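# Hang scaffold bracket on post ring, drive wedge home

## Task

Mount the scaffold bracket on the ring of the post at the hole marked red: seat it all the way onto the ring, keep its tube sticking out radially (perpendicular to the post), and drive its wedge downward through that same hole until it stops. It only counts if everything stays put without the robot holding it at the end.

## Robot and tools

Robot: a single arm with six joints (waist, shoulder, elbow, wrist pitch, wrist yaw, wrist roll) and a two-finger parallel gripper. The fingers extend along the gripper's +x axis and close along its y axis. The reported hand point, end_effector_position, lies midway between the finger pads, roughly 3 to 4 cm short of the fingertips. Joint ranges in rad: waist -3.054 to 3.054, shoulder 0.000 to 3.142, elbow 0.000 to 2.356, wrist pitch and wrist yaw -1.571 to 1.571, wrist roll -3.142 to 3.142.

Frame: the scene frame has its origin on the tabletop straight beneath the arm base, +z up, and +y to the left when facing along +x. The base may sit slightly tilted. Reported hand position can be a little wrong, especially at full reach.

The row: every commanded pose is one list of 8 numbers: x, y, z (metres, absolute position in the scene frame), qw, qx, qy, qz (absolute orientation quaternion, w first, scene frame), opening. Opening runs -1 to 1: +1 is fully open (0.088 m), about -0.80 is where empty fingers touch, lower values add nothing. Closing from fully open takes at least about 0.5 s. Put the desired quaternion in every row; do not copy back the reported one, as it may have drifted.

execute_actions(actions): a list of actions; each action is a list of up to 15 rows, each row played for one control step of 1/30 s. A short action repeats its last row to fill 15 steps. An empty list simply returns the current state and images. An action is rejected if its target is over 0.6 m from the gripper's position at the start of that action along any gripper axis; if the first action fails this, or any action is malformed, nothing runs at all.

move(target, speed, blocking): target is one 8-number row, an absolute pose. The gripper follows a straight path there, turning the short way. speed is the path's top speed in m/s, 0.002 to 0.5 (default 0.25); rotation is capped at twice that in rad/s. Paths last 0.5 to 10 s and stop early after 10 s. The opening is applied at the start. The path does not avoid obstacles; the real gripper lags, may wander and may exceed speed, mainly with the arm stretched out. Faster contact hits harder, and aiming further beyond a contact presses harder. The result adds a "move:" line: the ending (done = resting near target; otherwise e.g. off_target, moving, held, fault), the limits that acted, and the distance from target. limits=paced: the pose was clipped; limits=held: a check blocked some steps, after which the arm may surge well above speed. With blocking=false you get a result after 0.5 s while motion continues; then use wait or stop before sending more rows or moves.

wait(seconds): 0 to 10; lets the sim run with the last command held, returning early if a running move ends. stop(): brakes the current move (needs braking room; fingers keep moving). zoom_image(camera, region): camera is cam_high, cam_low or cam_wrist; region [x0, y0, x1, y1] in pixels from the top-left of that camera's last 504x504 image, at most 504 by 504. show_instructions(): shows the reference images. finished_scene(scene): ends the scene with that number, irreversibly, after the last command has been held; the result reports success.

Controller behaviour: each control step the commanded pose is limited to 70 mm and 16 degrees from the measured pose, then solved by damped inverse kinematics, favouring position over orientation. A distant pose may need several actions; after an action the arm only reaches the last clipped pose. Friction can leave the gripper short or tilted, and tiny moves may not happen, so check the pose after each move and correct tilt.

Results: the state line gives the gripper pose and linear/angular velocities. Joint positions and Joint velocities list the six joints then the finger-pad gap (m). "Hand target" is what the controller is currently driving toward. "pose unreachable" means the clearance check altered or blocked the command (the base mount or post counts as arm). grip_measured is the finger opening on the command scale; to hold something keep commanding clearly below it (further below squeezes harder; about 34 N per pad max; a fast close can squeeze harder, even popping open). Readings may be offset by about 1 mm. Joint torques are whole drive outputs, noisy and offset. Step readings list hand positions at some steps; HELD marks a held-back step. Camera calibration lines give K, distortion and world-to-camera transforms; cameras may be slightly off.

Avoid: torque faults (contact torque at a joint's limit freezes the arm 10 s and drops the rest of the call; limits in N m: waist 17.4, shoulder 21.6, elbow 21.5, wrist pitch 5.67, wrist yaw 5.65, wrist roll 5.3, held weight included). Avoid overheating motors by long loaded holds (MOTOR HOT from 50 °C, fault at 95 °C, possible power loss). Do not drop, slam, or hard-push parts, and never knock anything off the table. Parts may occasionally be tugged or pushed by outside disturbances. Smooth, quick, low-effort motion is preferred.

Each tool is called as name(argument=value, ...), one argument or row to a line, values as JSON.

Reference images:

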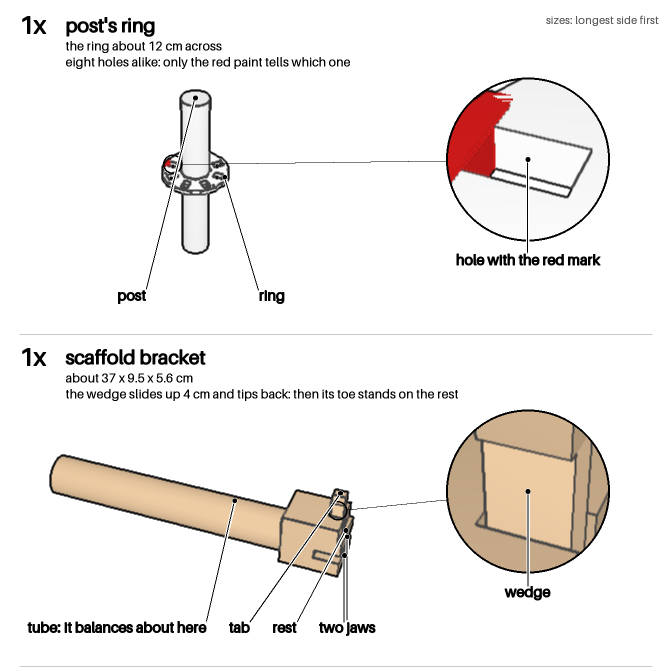

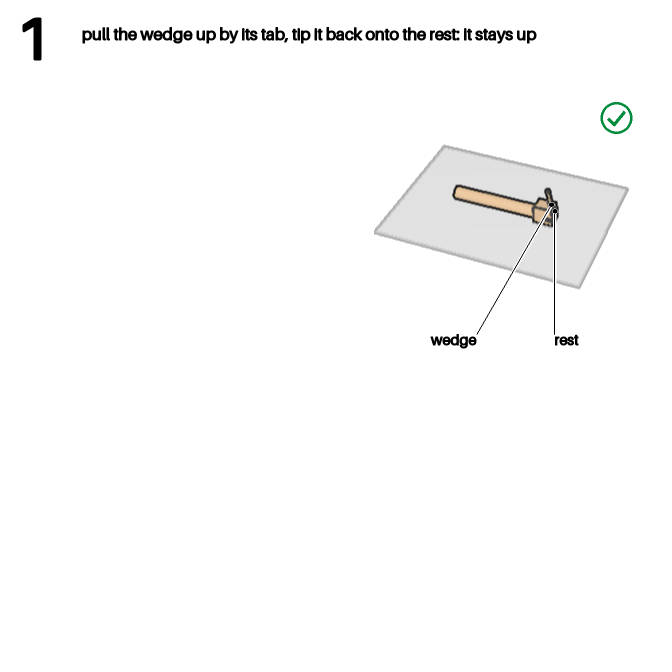

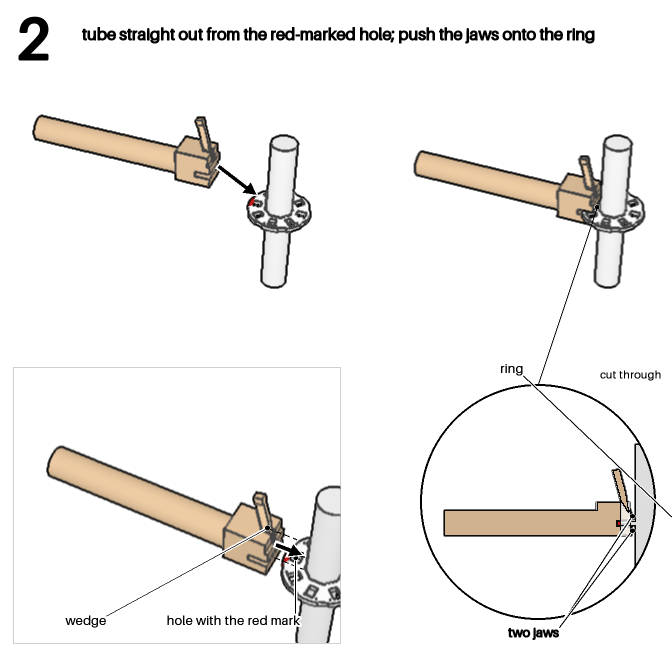

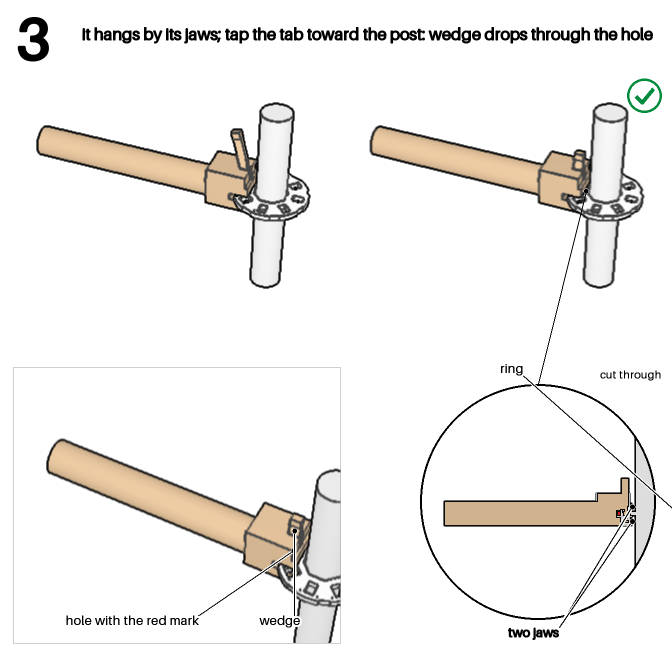

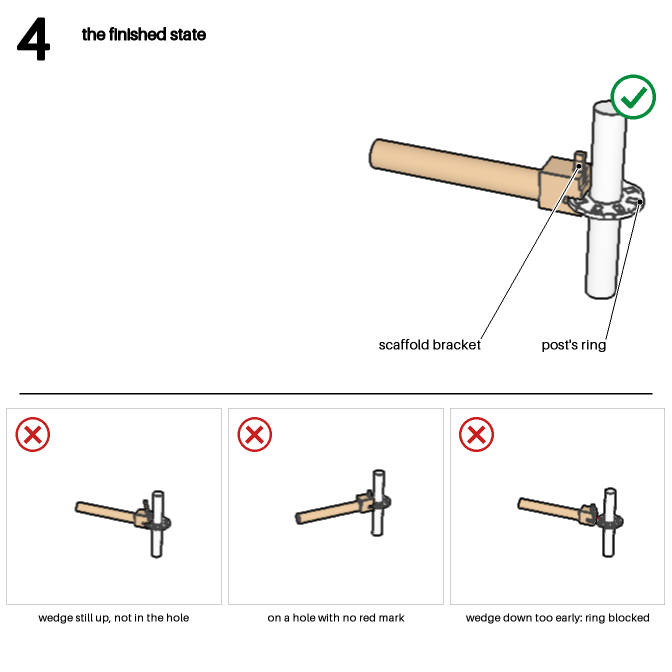

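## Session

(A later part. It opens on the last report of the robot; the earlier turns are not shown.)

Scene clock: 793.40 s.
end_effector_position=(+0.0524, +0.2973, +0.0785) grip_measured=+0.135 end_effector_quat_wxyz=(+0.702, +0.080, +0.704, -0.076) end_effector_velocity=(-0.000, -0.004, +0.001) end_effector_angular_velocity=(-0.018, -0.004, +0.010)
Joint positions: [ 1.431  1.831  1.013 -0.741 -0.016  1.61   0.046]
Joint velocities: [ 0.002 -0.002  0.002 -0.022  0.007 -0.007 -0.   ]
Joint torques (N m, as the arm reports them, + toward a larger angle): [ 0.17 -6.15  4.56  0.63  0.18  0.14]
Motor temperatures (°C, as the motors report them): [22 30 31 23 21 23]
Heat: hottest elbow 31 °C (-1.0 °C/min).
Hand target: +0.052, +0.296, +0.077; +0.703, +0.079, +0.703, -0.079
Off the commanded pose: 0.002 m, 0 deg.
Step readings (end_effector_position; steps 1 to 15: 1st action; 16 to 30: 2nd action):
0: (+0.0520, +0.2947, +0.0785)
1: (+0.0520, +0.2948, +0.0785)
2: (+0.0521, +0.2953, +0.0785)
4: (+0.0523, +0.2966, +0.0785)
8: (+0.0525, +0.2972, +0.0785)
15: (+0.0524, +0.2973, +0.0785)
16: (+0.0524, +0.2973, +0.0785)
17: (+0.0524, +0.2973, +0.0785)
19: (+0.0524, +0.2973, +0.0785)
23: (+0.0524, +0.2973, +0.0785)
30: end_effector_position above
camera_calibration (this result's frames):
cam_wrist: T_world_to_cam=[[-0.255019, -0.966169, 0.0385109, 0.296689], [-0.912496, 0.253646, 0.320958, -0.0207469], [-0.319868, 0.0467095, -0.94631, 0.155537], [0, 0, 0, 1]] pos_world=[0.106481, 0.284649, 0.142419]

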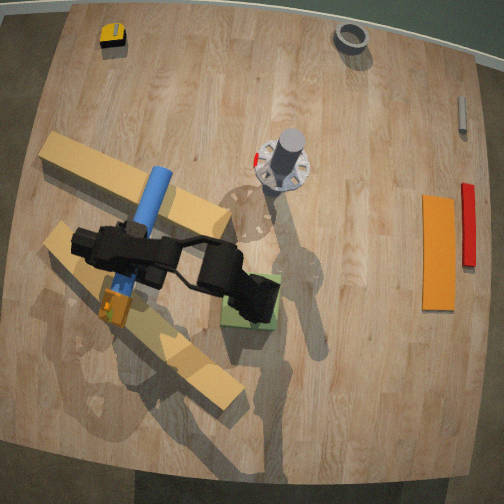

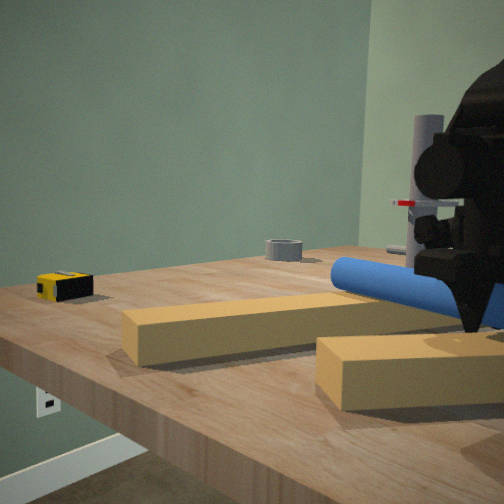

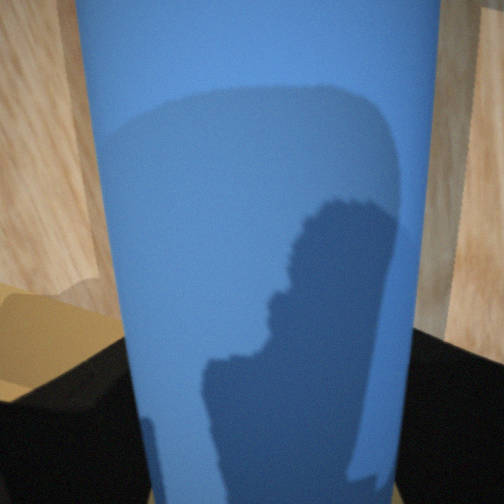

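move(
  target=[0.056, 0.297, 0.135, 0.7027, 0.0788, 0.7027, -0.0788, -0.2],
  speed=0.08,
)

Scene clock: 835.30 s.
end_effector_position=(+0.0531, +0.2895, +0.1235) grip_measured=+0.134 end_effector_quat_wxyz=(+0.700, +0.065, +0.705, -0.094) end_effector_velocity=(-0.003, -0.003, -0.001) end_effector_angular_velocity=(-0.008, +0.024, -0.011)
Joint positions: [ 1.421  1.758  1.122 -0.97  -0.016  1.604  0.046]
Joint velocities: [-0.002 -0.002 -0.007 -0.007 -0.022  0.007 -0.   ]
Joint torques (N m, as the arm reports them, + toward a larger angle): [-0.33 -9.03  8.16  0.22  0.21 -0.16]
Motor temperatures (°C, as the motors report them): [22 31 30 24 21 23]
Heat: hottest shoulder 31 °C (+0.0 °C/min).
Hand target: +0.056, +0.297, +0.135; +0.703, +0.079, +0.703, -0.079
Off the commanded pose: 0.014 m, 2 deg.
move: off_target
camera_calibration (this result's frames):
cam_wrist: T_world_to_cam=[[-0.257961, -0.96233, 0.0858849, 0.280849], [-0.908453, 0.271855, 0.317503, -0.0376235], [-0.328891, 0.00388097, -0.94436, 0.211355], [0, 0, 0, 1]] pos_world=[0.107782, 0.279678, 0.18742]

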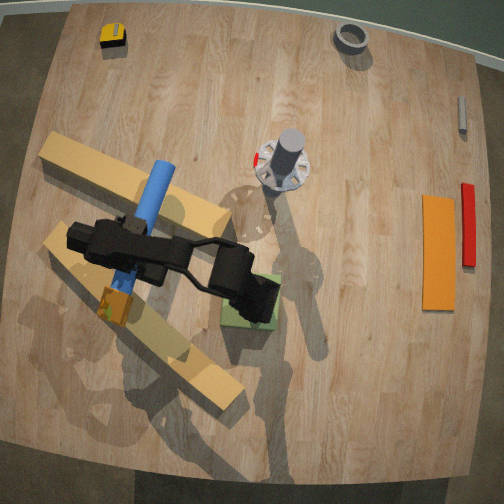

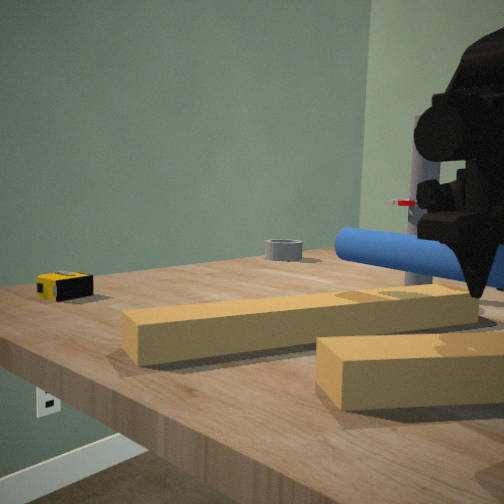

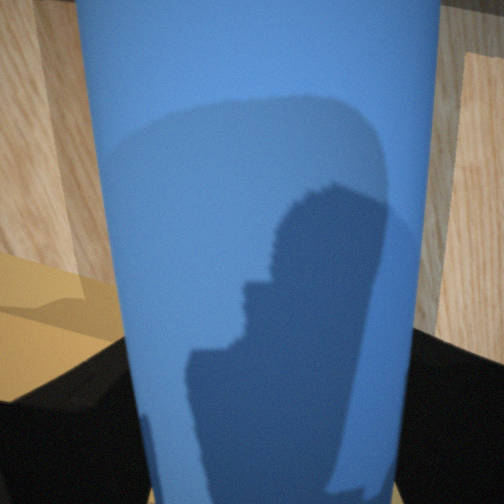

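move(
  target=[0.27, 0.255, 0.2, 0.5155, -0.4841, 0.5155, 0.4841, -0.2],
  speed=0.22,
)

Scene clock: 849.67 s.
end_effector_position=(+0.2659, +0.2507, +0.1929) grip_measured=+0.134 end_effector_quat_wxyz=(+0.508, -0.484, +0.525, +0.482) end_effector_velocity=(-0.006, -0.003, -0.003) end_effector_angular_velocity=(-0.016, +0.029, +0.024)
Joint positions: [ 0.789  1.958  1.656 -1.295 -0.01  -0.757  0.046]
Joint velocities: [ 0.002  0.002 -0.007 -0.022 -0.007 -0.022 -0.   ]
Joint torques (N m, as the arm reports them, + toward a larger angle): [-0.27 -8.53  9.02  0.23 -0.26 -0.18]
Motor temperatures (°C, as the motors report them): [22 32 32 23 21 23]
Heat: hottest shoulder 32 °C (+1.0 °C/min).
Hand target: +0.270, +0.254, +0.200; +0.516, -0.484, +0.515, +0.484
Off the commanded pose: 0.009 m, 1 deg.
move: off_target
camera_calibration (this result's frames):
cam_wrist: T_world_to_cam=[[0.994296, -0.102255, 0.030336, -0.245442], [-0.106483, -0.935272, 0.337532, 0.229744], [-0.00614187, -0.338837, -0.940825, 0.346477], [0, 0, 0, 1]] pos_world=[0.270633, 0.307175, 0.255874]

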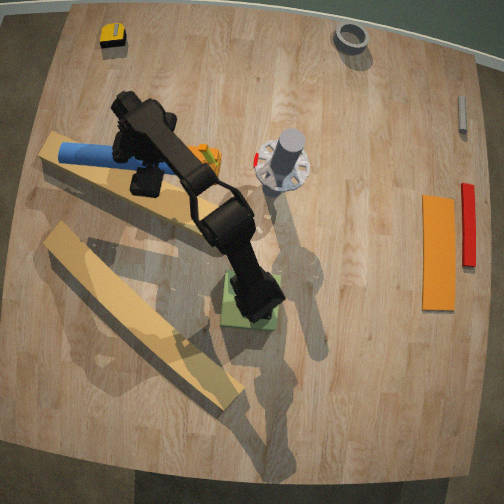

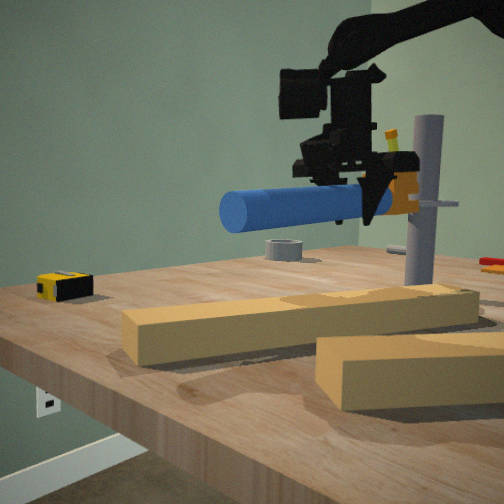

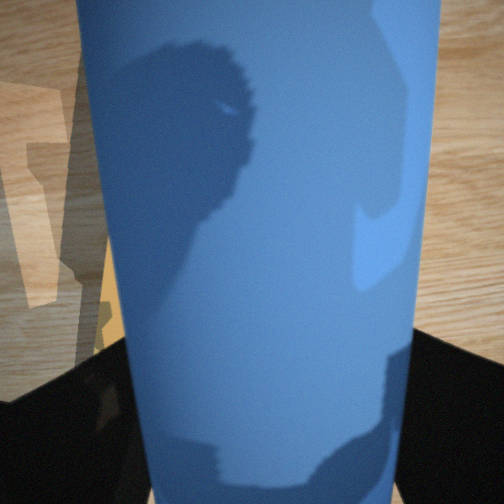

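zoom_image(
  camera="cam_low",
  region=[340, 110, 480, 250],
)

zoom_image(
  camera="cam_high",
  region=[160, 110, 320, 210],
)

zoom_image(
  camera="cam_low",
  region=[210, 150, 470, 250],
)

Region (340, 110, 480, 250) of cam_low's 504x504 image, scaled by 3.600, with more detail than that image has.

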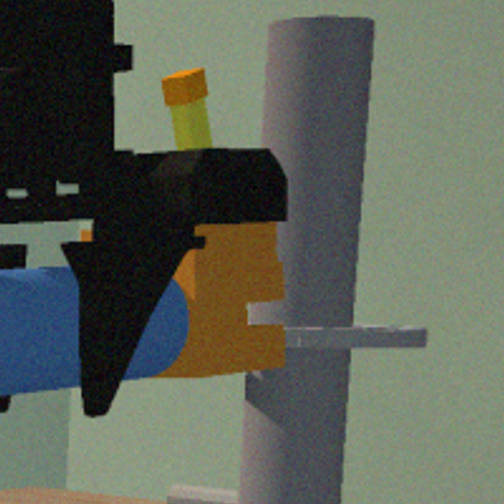

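Region (160, 110, 320, 210) of cam_high's 504x504 image, scaled by 3.150, with more detail than that image has; it fills the top 315 rows of this view, and the rest is white.

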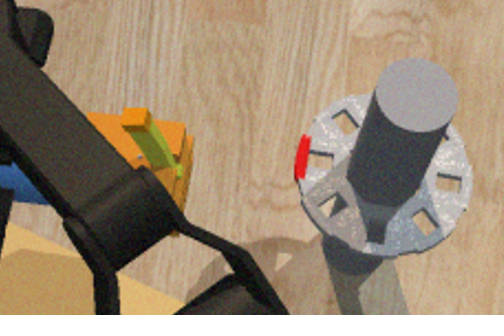

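Region (210, 150, 470, 250) of cam_low's 504x504 image, scaled by 1.938, with more detail than that image has; it fills the top 194 rows of this view, and the rest is white.

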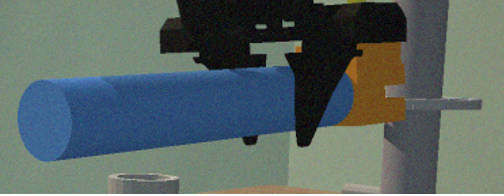

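move(
  target=[0.309, 0.196, 0.188, 0.5238, -0.4857, 0.5071, 0.4824, -0.2],
  speed=0.1,
)

zoom_image(
  camera="cam_low",
  region=[360, 150, 470, 250],
)

zoom_image(
  camera="cam_high",
  region=[195, 110, 325, 210],
)

Scene clock: 921.60 s.
end_effector_position=(+0.3087, +0.1953, +0.1775) grip_measured=+0.134 end_effector_quat_wxyz=(+0.514, -0.483, +0.520, +0.482) end_effector_velocity=(-0.002, -0.001, -0.001) end_effector_angular_velocity=(-0.000, +0.014, +0.005)
Joint positions: [ 0.598  1.953  1.583 -1.214 -0.011 -0.947  0.046]
Joint velocities: [-0.002  0.002 -0.002 -0.007 -0.007 -0.007 -0.   ]
Joint torques (N m, as the arm reports them, + toward a larger angle): [ -0.1  -11.59   5.94   0.53  -0.19  -0.12]
Motor temperatures (°C, as the motors report them): [22 36 38 23 21 23]
Heat: hottest elbow 38 °C (+4.0 °C/min).
Hand target: +0.309, +0.196, +0.188; +0.524, -0.486, +0.507, +0.483
Off the commanded pose: 0.011 m, 2 deg.
move: off_target
camera_calibration (this result's frames):
cam_wrist: T_world_to_cam=[[0.993801, -0.104037, 0.0392003, -0.294235], [-0.111134, -0.939433, 0.324215, 0.192329], [0.00309562, -0.326561, -0.945171, 0.30903], [0, 0, 0, 1]] pos_world=[0.312828, 0.250986, 0.241265]

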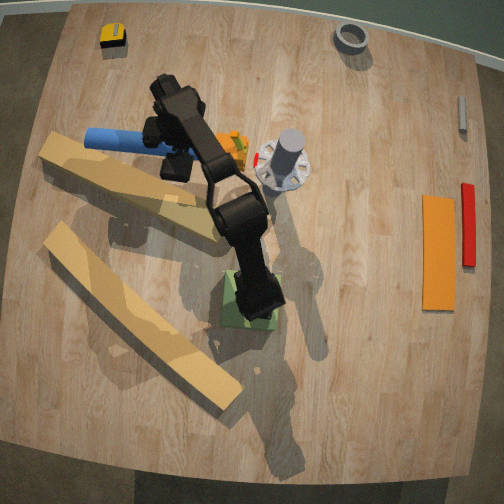

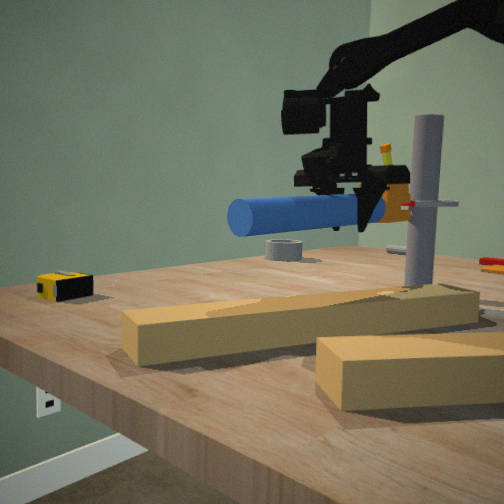

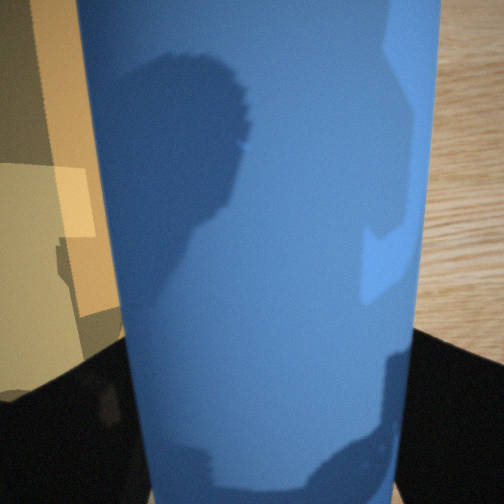

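Region (360, 150, 470, 250) of cam_low's 504x504 image, scaled by 4.582, with more detail than that image has; it fills the top 458 rows of this view, and the rest is white.

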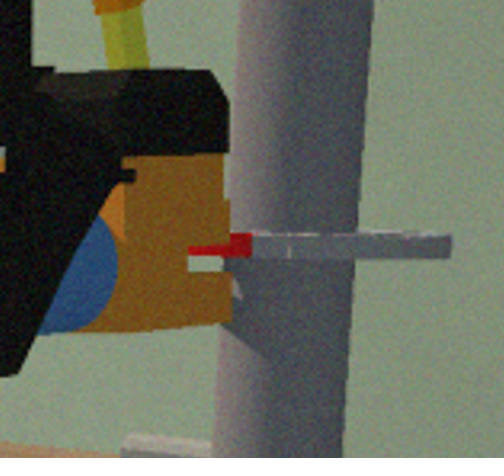

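Region (195, 110, 325, 210) of cam_high's 504x504 image, scaled by 3.877, with more detail than that image has; it fills the top 388 rows of this view, and the rest is white.

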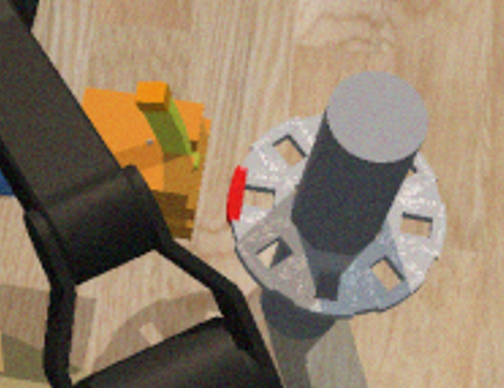

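zoom_image(
  camera="cam_high",
  region=[212, 125, 282, 185],
)

Region (212, 125, 282, 185) of cam_high's 504x504 image, scaled by 7.200, with more detail than that image has; it fills the top 432 rows of this view, and the rest is white.

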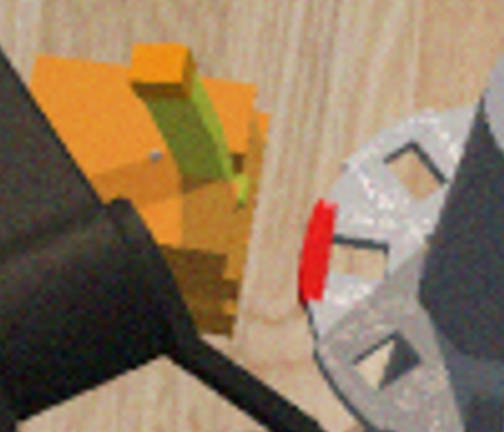

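move(
  target=[0.298, 0.1885, 0.1915, 0.5287, -0.4807, 0.5106, 0.4784, -0.2],
  speed=0.04,
)

zoom_image(
  camera="cam_low",
  region=[385, 175, 465, 235],
)

zoom_image(
  camera="cam_high",
  region=[212, 125, 282, 185],
)

Scene clock: 1009.17 s.
end_effector_position=(+0.2976, +0.1886, +0.1822) grip_measured=+0.134 end_effector_quat_wxyz=(+0.517, -0.482, +0.519, +0.481) end_effector_velocity=(-0.008, -0.005, -0.005) end_effector_angular_velocity=(-0.010, +0.031, +0.004)
Joint positions: [ 0.598  1.897  1.526 -1.209 -0.011 -0.942  0.046]
Joint velocities: [-0.002 -0.007 -0.032 -0.007 -0.007 -0.007 -0.   ]
Joint torques (N m, as the arm reports them, + toward a larger angle): [ -0.3  -10.97   6.14   0.52  -0.26   0.18]
Motor temperatures (°C, as the motors report them): [22 47 34 23 21 23]
Heat: hottest shoulder 47 °C (+5.0 °C/min).
Hand target: +0.298, +0.188, +0.191; +0.528, -0.481, +0.511, +0.479
Off the commanded pose: 0.009 m, 2 deg.
move: off_target
camera_calibration (this result's frames):
cam_wrist: T_world_to_cam=[[0.99314, -0.109013, 0.0422963, -0.283568], [-0.116836, -0.939688, 0.321459, 0.185493], [0.00470207, -0.324195, -0.945978, 0.310566], [0, 0, 0, 1]] pos_world=[0.301835, 0.244077, 0.246155]

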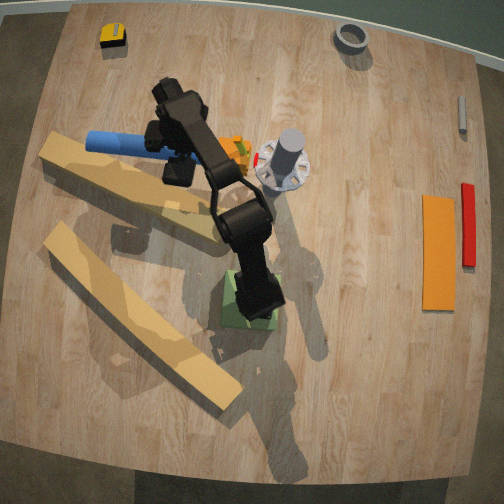

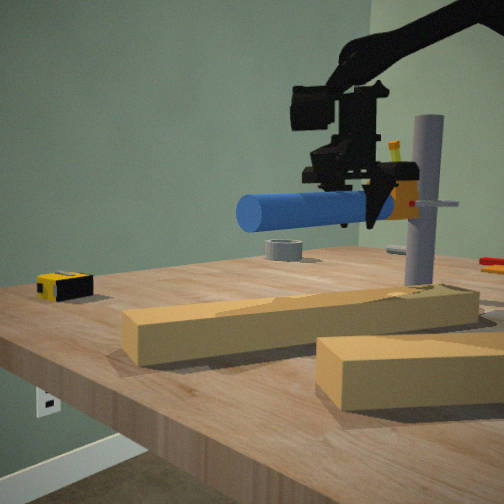

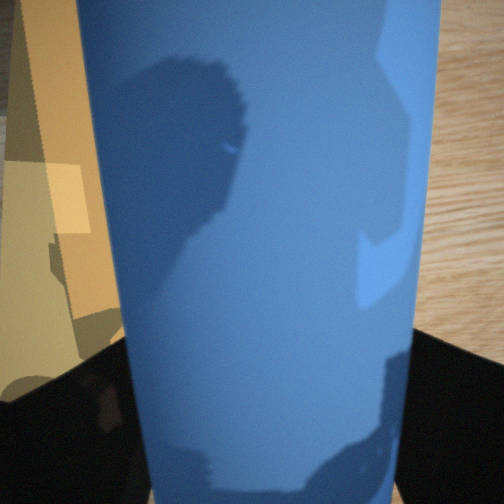

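Region (385, 175, 465, 235) of cam_low's 504x504 image, scaled by 6.300, with more detail than that image has; it fills the top 378 rows of this view, and the rest is white.

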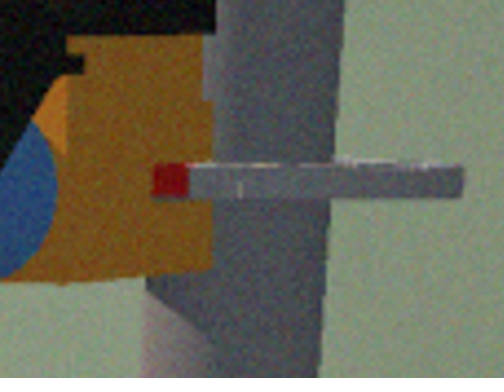

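Region (212, 125, 282, 185) of cam_high's 504x504 image, scaled by 7.200, with more detail than that image has; it fills the top 432 rows of this view, and the rest is white.

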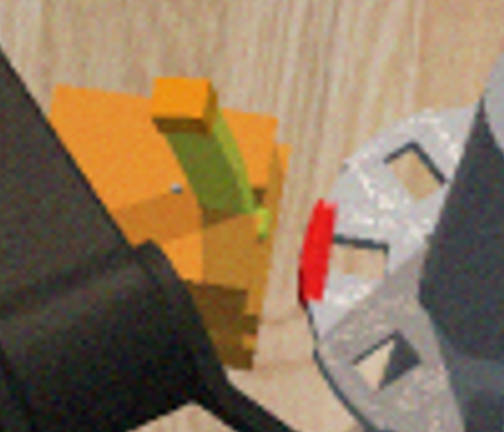

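move(
  target=[0.2985, 0.179, 0.191, 0.5287, -0.4807, 0.5106, 0.4784, -0.2],
  speed=0.03,
)

zoom_image(
  camera="cam_low",
  region=[385, 175, 465, 235],
)

zoom_image(
  camera="cam_high",
  region=[212, 125, 282, 185],
)

Scene clock: 1025.37 s.
end_effector_position=(+0.2980, +0.1800, +0.1818) grip_measured=+0.134 end_effector_quat_wxyz=(+0.519, -0.478, +0.521, +0.480) end_effector_velocity=(-0.000, +0.003, +0.000) end_effector_angular_velocity=(+0.023, +0.005, +0.020)
Joint positions: [ 0.575  1.881  1.502 -1.2   -0.015 -0.956  0.046]
Joint velocities: [-0.002 -0.002 -0.002  0.007 -0.022 -0.022 -0.   ]
Joint torques (N m, as the arm reports them, + toward a larger angle): [ -0.38 -10.87   6.     0.46  -0.07  -0.18]
Motor temperatures (°C, as the motors report them): [22 47 34 23 21 23]
Heat: hottest shoulder 47 °C (+3.0 °C/min).
Hand target: +0.299, +0.179, +0.191; +0.529, -0.481, +0.511, +0.478
Off the commanded pose: 0.009 m, 2 deg.
move: off_target
camera_calibration (this result's frames):
cam_wrist: T_world_to_cam=[[0.992147, -0.118264, 0.0407085, -0.282619], [-0.125072, -0.939845, 0.317881, 0.180693], [0.00066585, -0.320476, -0.947256, 0.308084], [0, 0, 0, 1]] pos_world=[0.302795, 0.235133, 0.2459]

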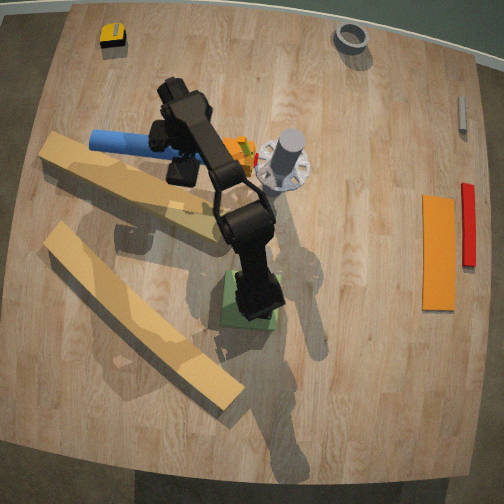

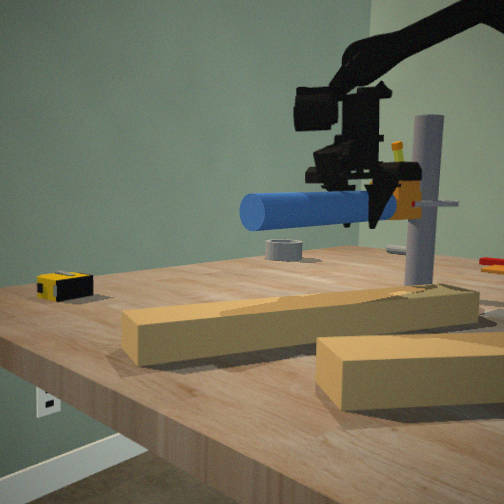

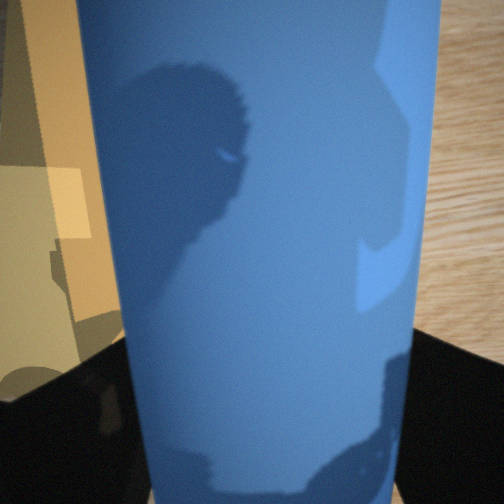

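Region (385, 175, 465, 235) of cam_low's 504x504 image, scaled by 6.300, with more detail than that image has; it fills the top 378 rows of this view, and the rest is white.

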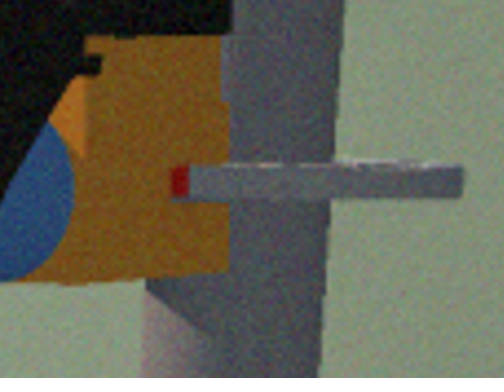

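Region (212, 125, 282, 185) of cam_high's 504x504 image, scaled by 7.200, with more detail than that image has; it fills the top 432 rows of this view, and the rest is white.

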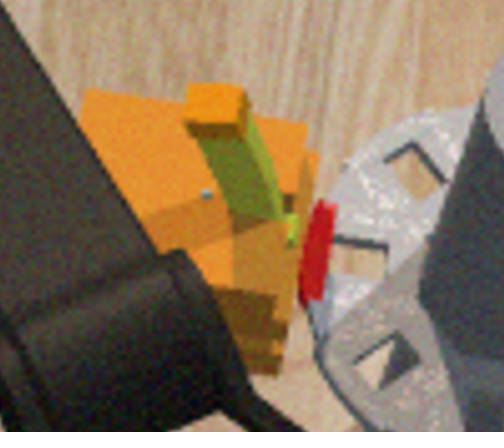

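move(
  target=[0.2995, 0.16, 0.191, 0.5287, -0.4807, 0.5106, 0.4784, -0.2],
  speed=0.025,
)

zoom_image(
  camera="cam_low",
  region=[385, 175, 465, 235],
)

zoom_image(
  camera="cam_high",
  region=[222, 125, 292, 185],
)

Scene clock: 1040.67 s.
end_effector_position=(+0.2941, +0.1800, +0.1847) grip_measured=+0.134 end_effector_quat_wxyz=(+0.522, -0.475, +0.503, +0.499) end_effector_velocity=(-0.001, +0.002, +0.001) end_effector_angular_velocity=(+0.010, -0.003, +0.010)
Joint positions: [ 0.564  1.849  1.473 -1.181 -0.053 -0.997  0.046]
Joint velocities: [ 0.002 -0.007 -0.007  0.007 -0.007 -0.007 -0.   ]
Joint torques (N m, as the arm reports them, + toward a larger angle): [ -3.56 -10.83   4.74  -0.26   1.55  -0.42]
Motor temperatures (°C, as the motors report them): [22 47 33 23 21 23]
Heat: hottest shoulder 47 °C (+2.0 °C/min).
Hand target: +0.299, +0.161, +0.191; +0.528, -0.480, +0.511, +0.479
Off the commanded pose: 0.022 m, 3 deg.
move: off_target
camera_calibration (this result's frames):
cam_wrist: T_world_to_cam=[[0.995326, -0.089789, 0.0355451, -0.284], [-0.0961313, -0.956252, 0.276297, 0.181446], [0.00918157, -0.278423, -0.960415, 0.303245], [0, 0, 0, 1]] pos_world=[0.297331, 0.232438, 0.251202]

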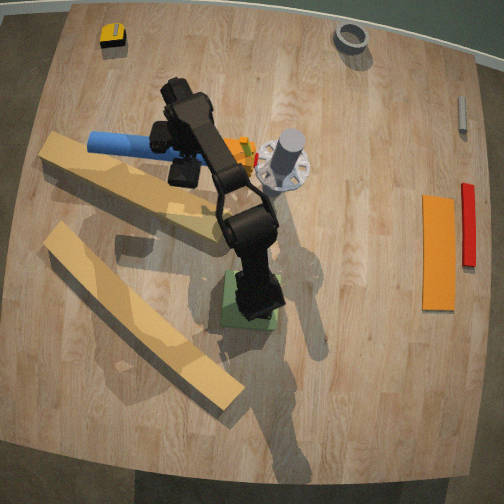

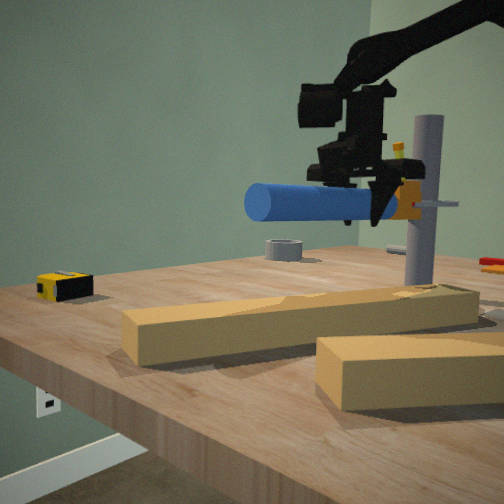

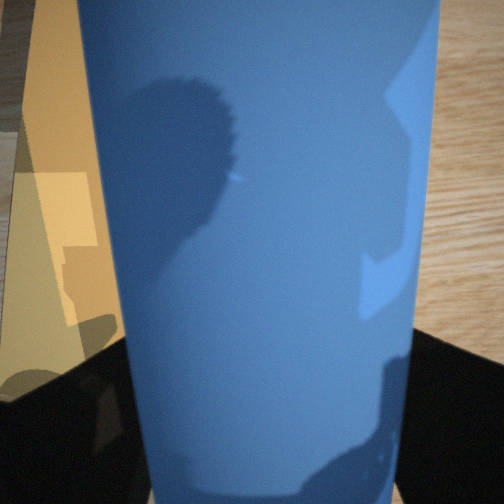

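Region (385, 175, 465, 235) of cam_low's 504x504 image, scaled by 6.300, with more detail than that image has; it fills the top 378 rows of this view, and the rest is white.

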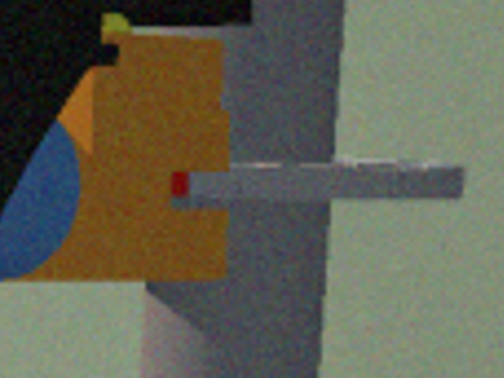

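Region (222, 125, 292, 185) of cam_high's 504x504 image, scaled by 7.200, with more detail than that image has; it fills the top 432 rows of this view, and the rest is white.

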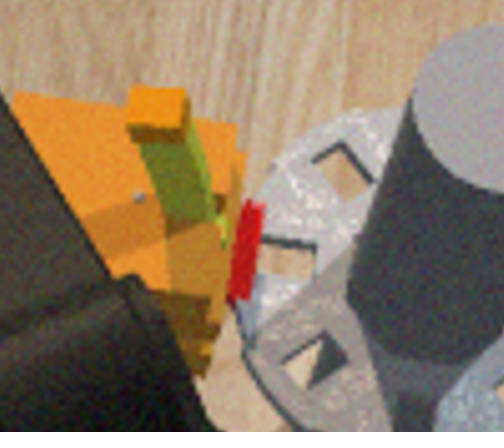

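move(
  target=[0.3005, 0.187, 0.1935, 0.5287, -0.4807, 0.5106, 0.4784, -0.2],
  speed=0.03,
)

zoom_image(
  camera="cam_low",
  region=[385, 175, 465, 235],
)

zoom_image(
  camera="cam_high",
  region=[212, 125, 282, 185],
)

Scene clock: 1051.00 s.
end_effector_position=(+0.2957, +0.1838, +0.1863) grip_measured=+0.134 end_effector_quat_wxyz=(+0.520, -0.478, +0.518, +0.483) end_effector_velocity=(-0.002, -0.003, +0.001) end_effector_angular_velocity=(-0.015, +0.011, -0.010)
Joint positions: [ 0.585  1.875  1.514 -1.213 -0.021 -0.95   0.046]
Joint velocities: [-0.002  0.002  0.007 -0.022  0.007  0.007 -0.   ]
Joint torques (N m, as the arm reports them, + toward a larger angle): [ 0.2  -8.02  9.01  0.29  0.16  0.14]
Motor temperatures (°C, as the motors report them): [23 47 33 23 22 23]
Heat: hottest shoulder 47 °C (+1.0 °C/min).
Hand target: +0.300, +0.187, +0.193; +0.529, -0.481, +0.510, +0.478
Off the commanded pose: 0.009 m, 1 deg.
move: off_target
camera_calibration (this result's frames):
cam_wrist: T_world_to_cam=[[0.992631, -0.114326, 0.0401553, -0.280804], [-0.121152, -0.942487, 0.311514, 0.183095], [0.00223189, -0.314083, -0.949393, 0.312419], [0, 0, 0, 1]] pos_world=[0.30022, 0.238587, 0.250847]

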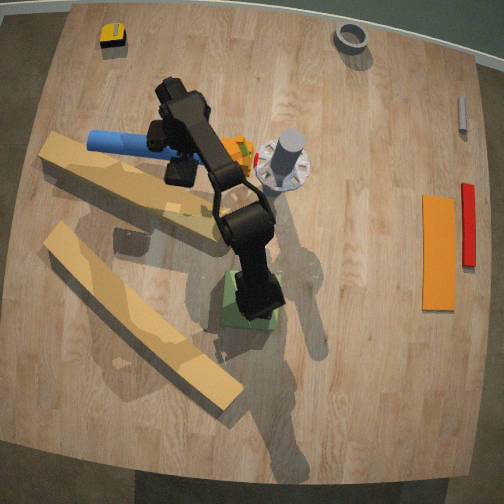

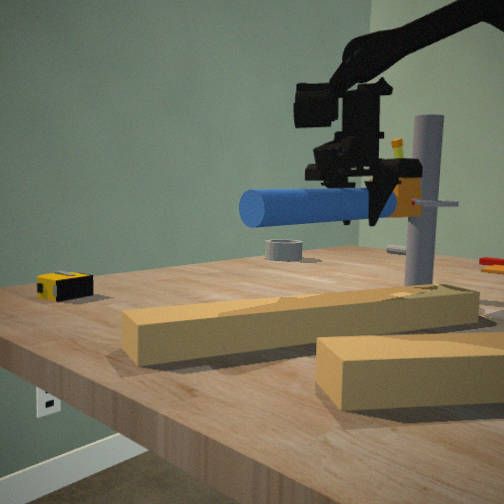

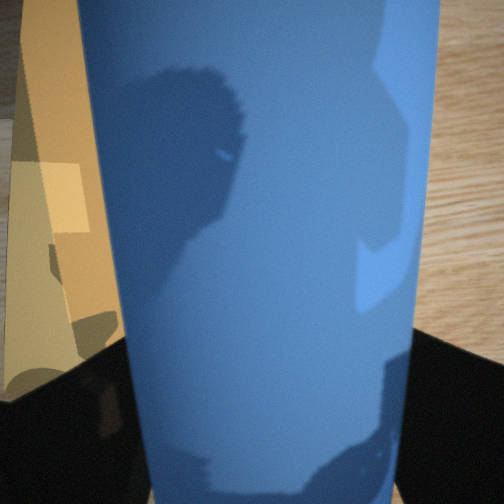

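Region (385, 175, 465, 235) of cam_low's 504x504 image, scaled by 6.300, with more detail than that image has; it fills the top 378 rows of this view, and the rest is white.

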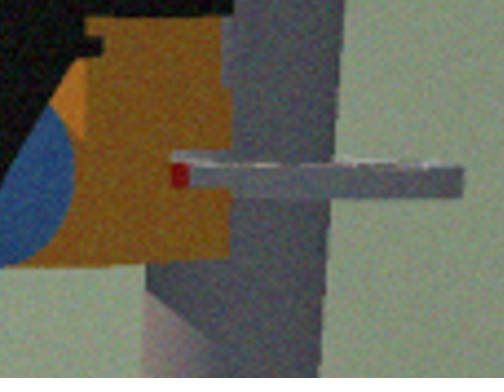

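Region (212, 125, 282, 185) of cam_high's 504x504 image, scaled by 7.200, with more detail than that image has; it fills the top 432 rows of this view, and the rest is white.

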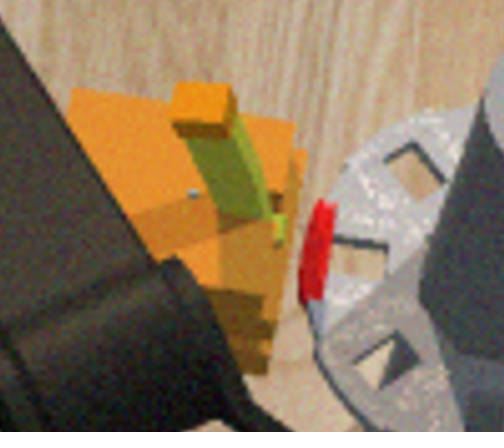

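move(
  target=[0.3045, 0.185, 0.19, 0.5287, -0.4807, 0.5106, 0.4784, -0.2],
  speed=0.02,
)

zoom_image(
  camera="cam_low",
  region=[385, 175, 465, 235],
)

zoom_image(
  camera="cam_high",
  region=[212, 125, 282, 185],
)

Scene clock: 1072.90 s.
end_effector_position=(+0.2980, +0.1830, +0.1830) grip_measured=+0.134 end_effector_quat_wxyz=(+0.520, -0.477, +0.521, +0.481) end_effector_velocity=(+0.003, -0.000, +0.001) end_effector_angular_velocity=(+0.013, -0.007, +0.000)
Joint positions: [ 0.58   1.886  1.515 -1.208 -0.02  -0.95   0.046]
Joint velocities: [-0.007 -0.002  0.002  0.007 -0.007 -0.007 -0.   ]
Joint torques (N m, as the arm reports them, + toward a larger angle): [-0.34 -8.04  8.88  0.57  0.12 -0.17]
Motor temperatures (°C, as the motors report them): [23 43 36 23 21 23]
Heat: hottest shoulder 43 °C (-4.0 °C/min).
Hand target: +0.304, +0.185, +0.190; +0.529, -0.481, +0.510, +0.478
Off the commanded pose: 0.010 m, 2 deg.
move: off_target
camera_calibration (this result's frames):
cam_wrist: T_world_to_cam=[[0.992214, -0.118816, 0.0373411, -0.281615], [-0.124526, -0.941055, 0.314498, 0.183853], [-0.00222729, -0.316699, -0.948524, 0.310641], [0, 0, 0, 1]] pos_world=[0.303009, 0.237935, 0.247344]

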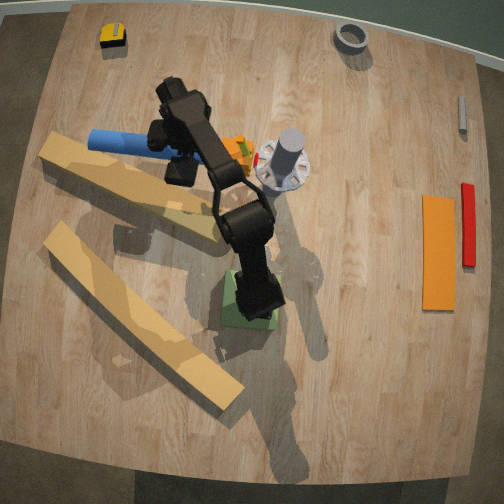

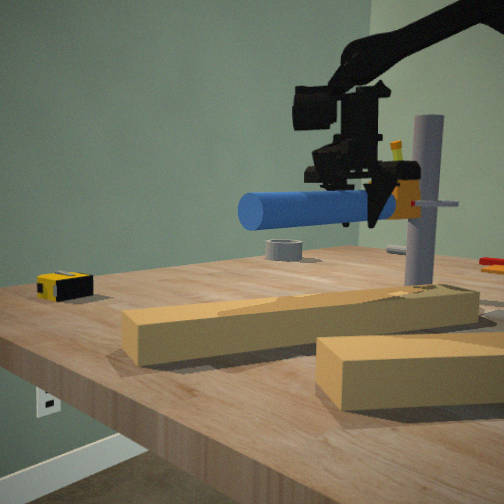

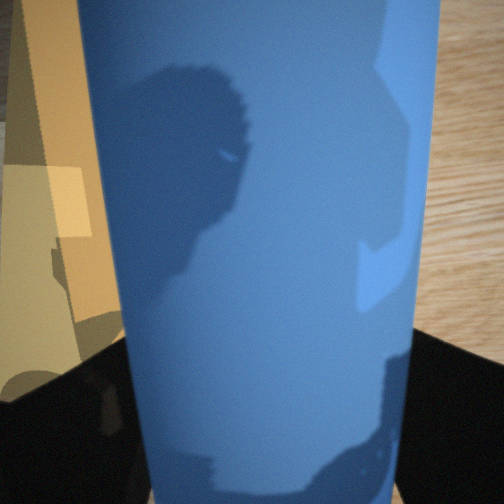

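Region (385, 175, 465, 235) of cam_low's 504x504 image, scaled by 6.300, with more detail than that image has; it fills the top 378 rows of this view, and the rest is white.

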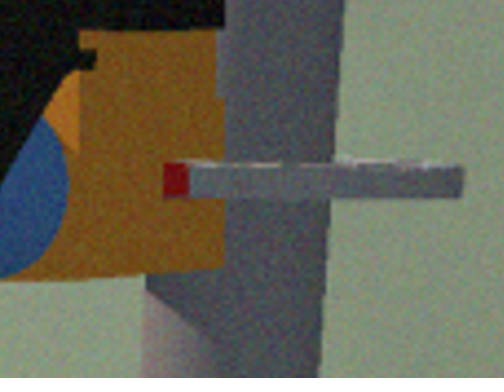

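Region (212, 125, 282, 185) of cam_high's 504x504 image, scaled by 7.200, with more detail than that image has; it fills the top 432 rows of this view, and the rest is white.

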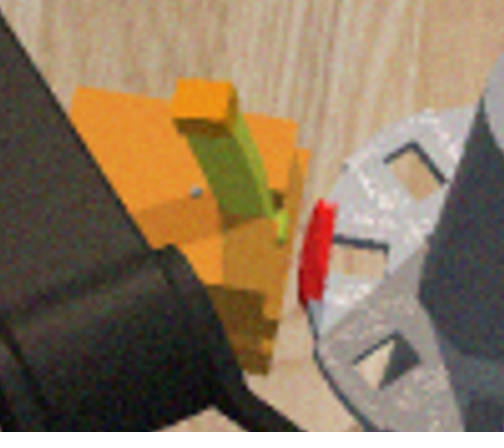

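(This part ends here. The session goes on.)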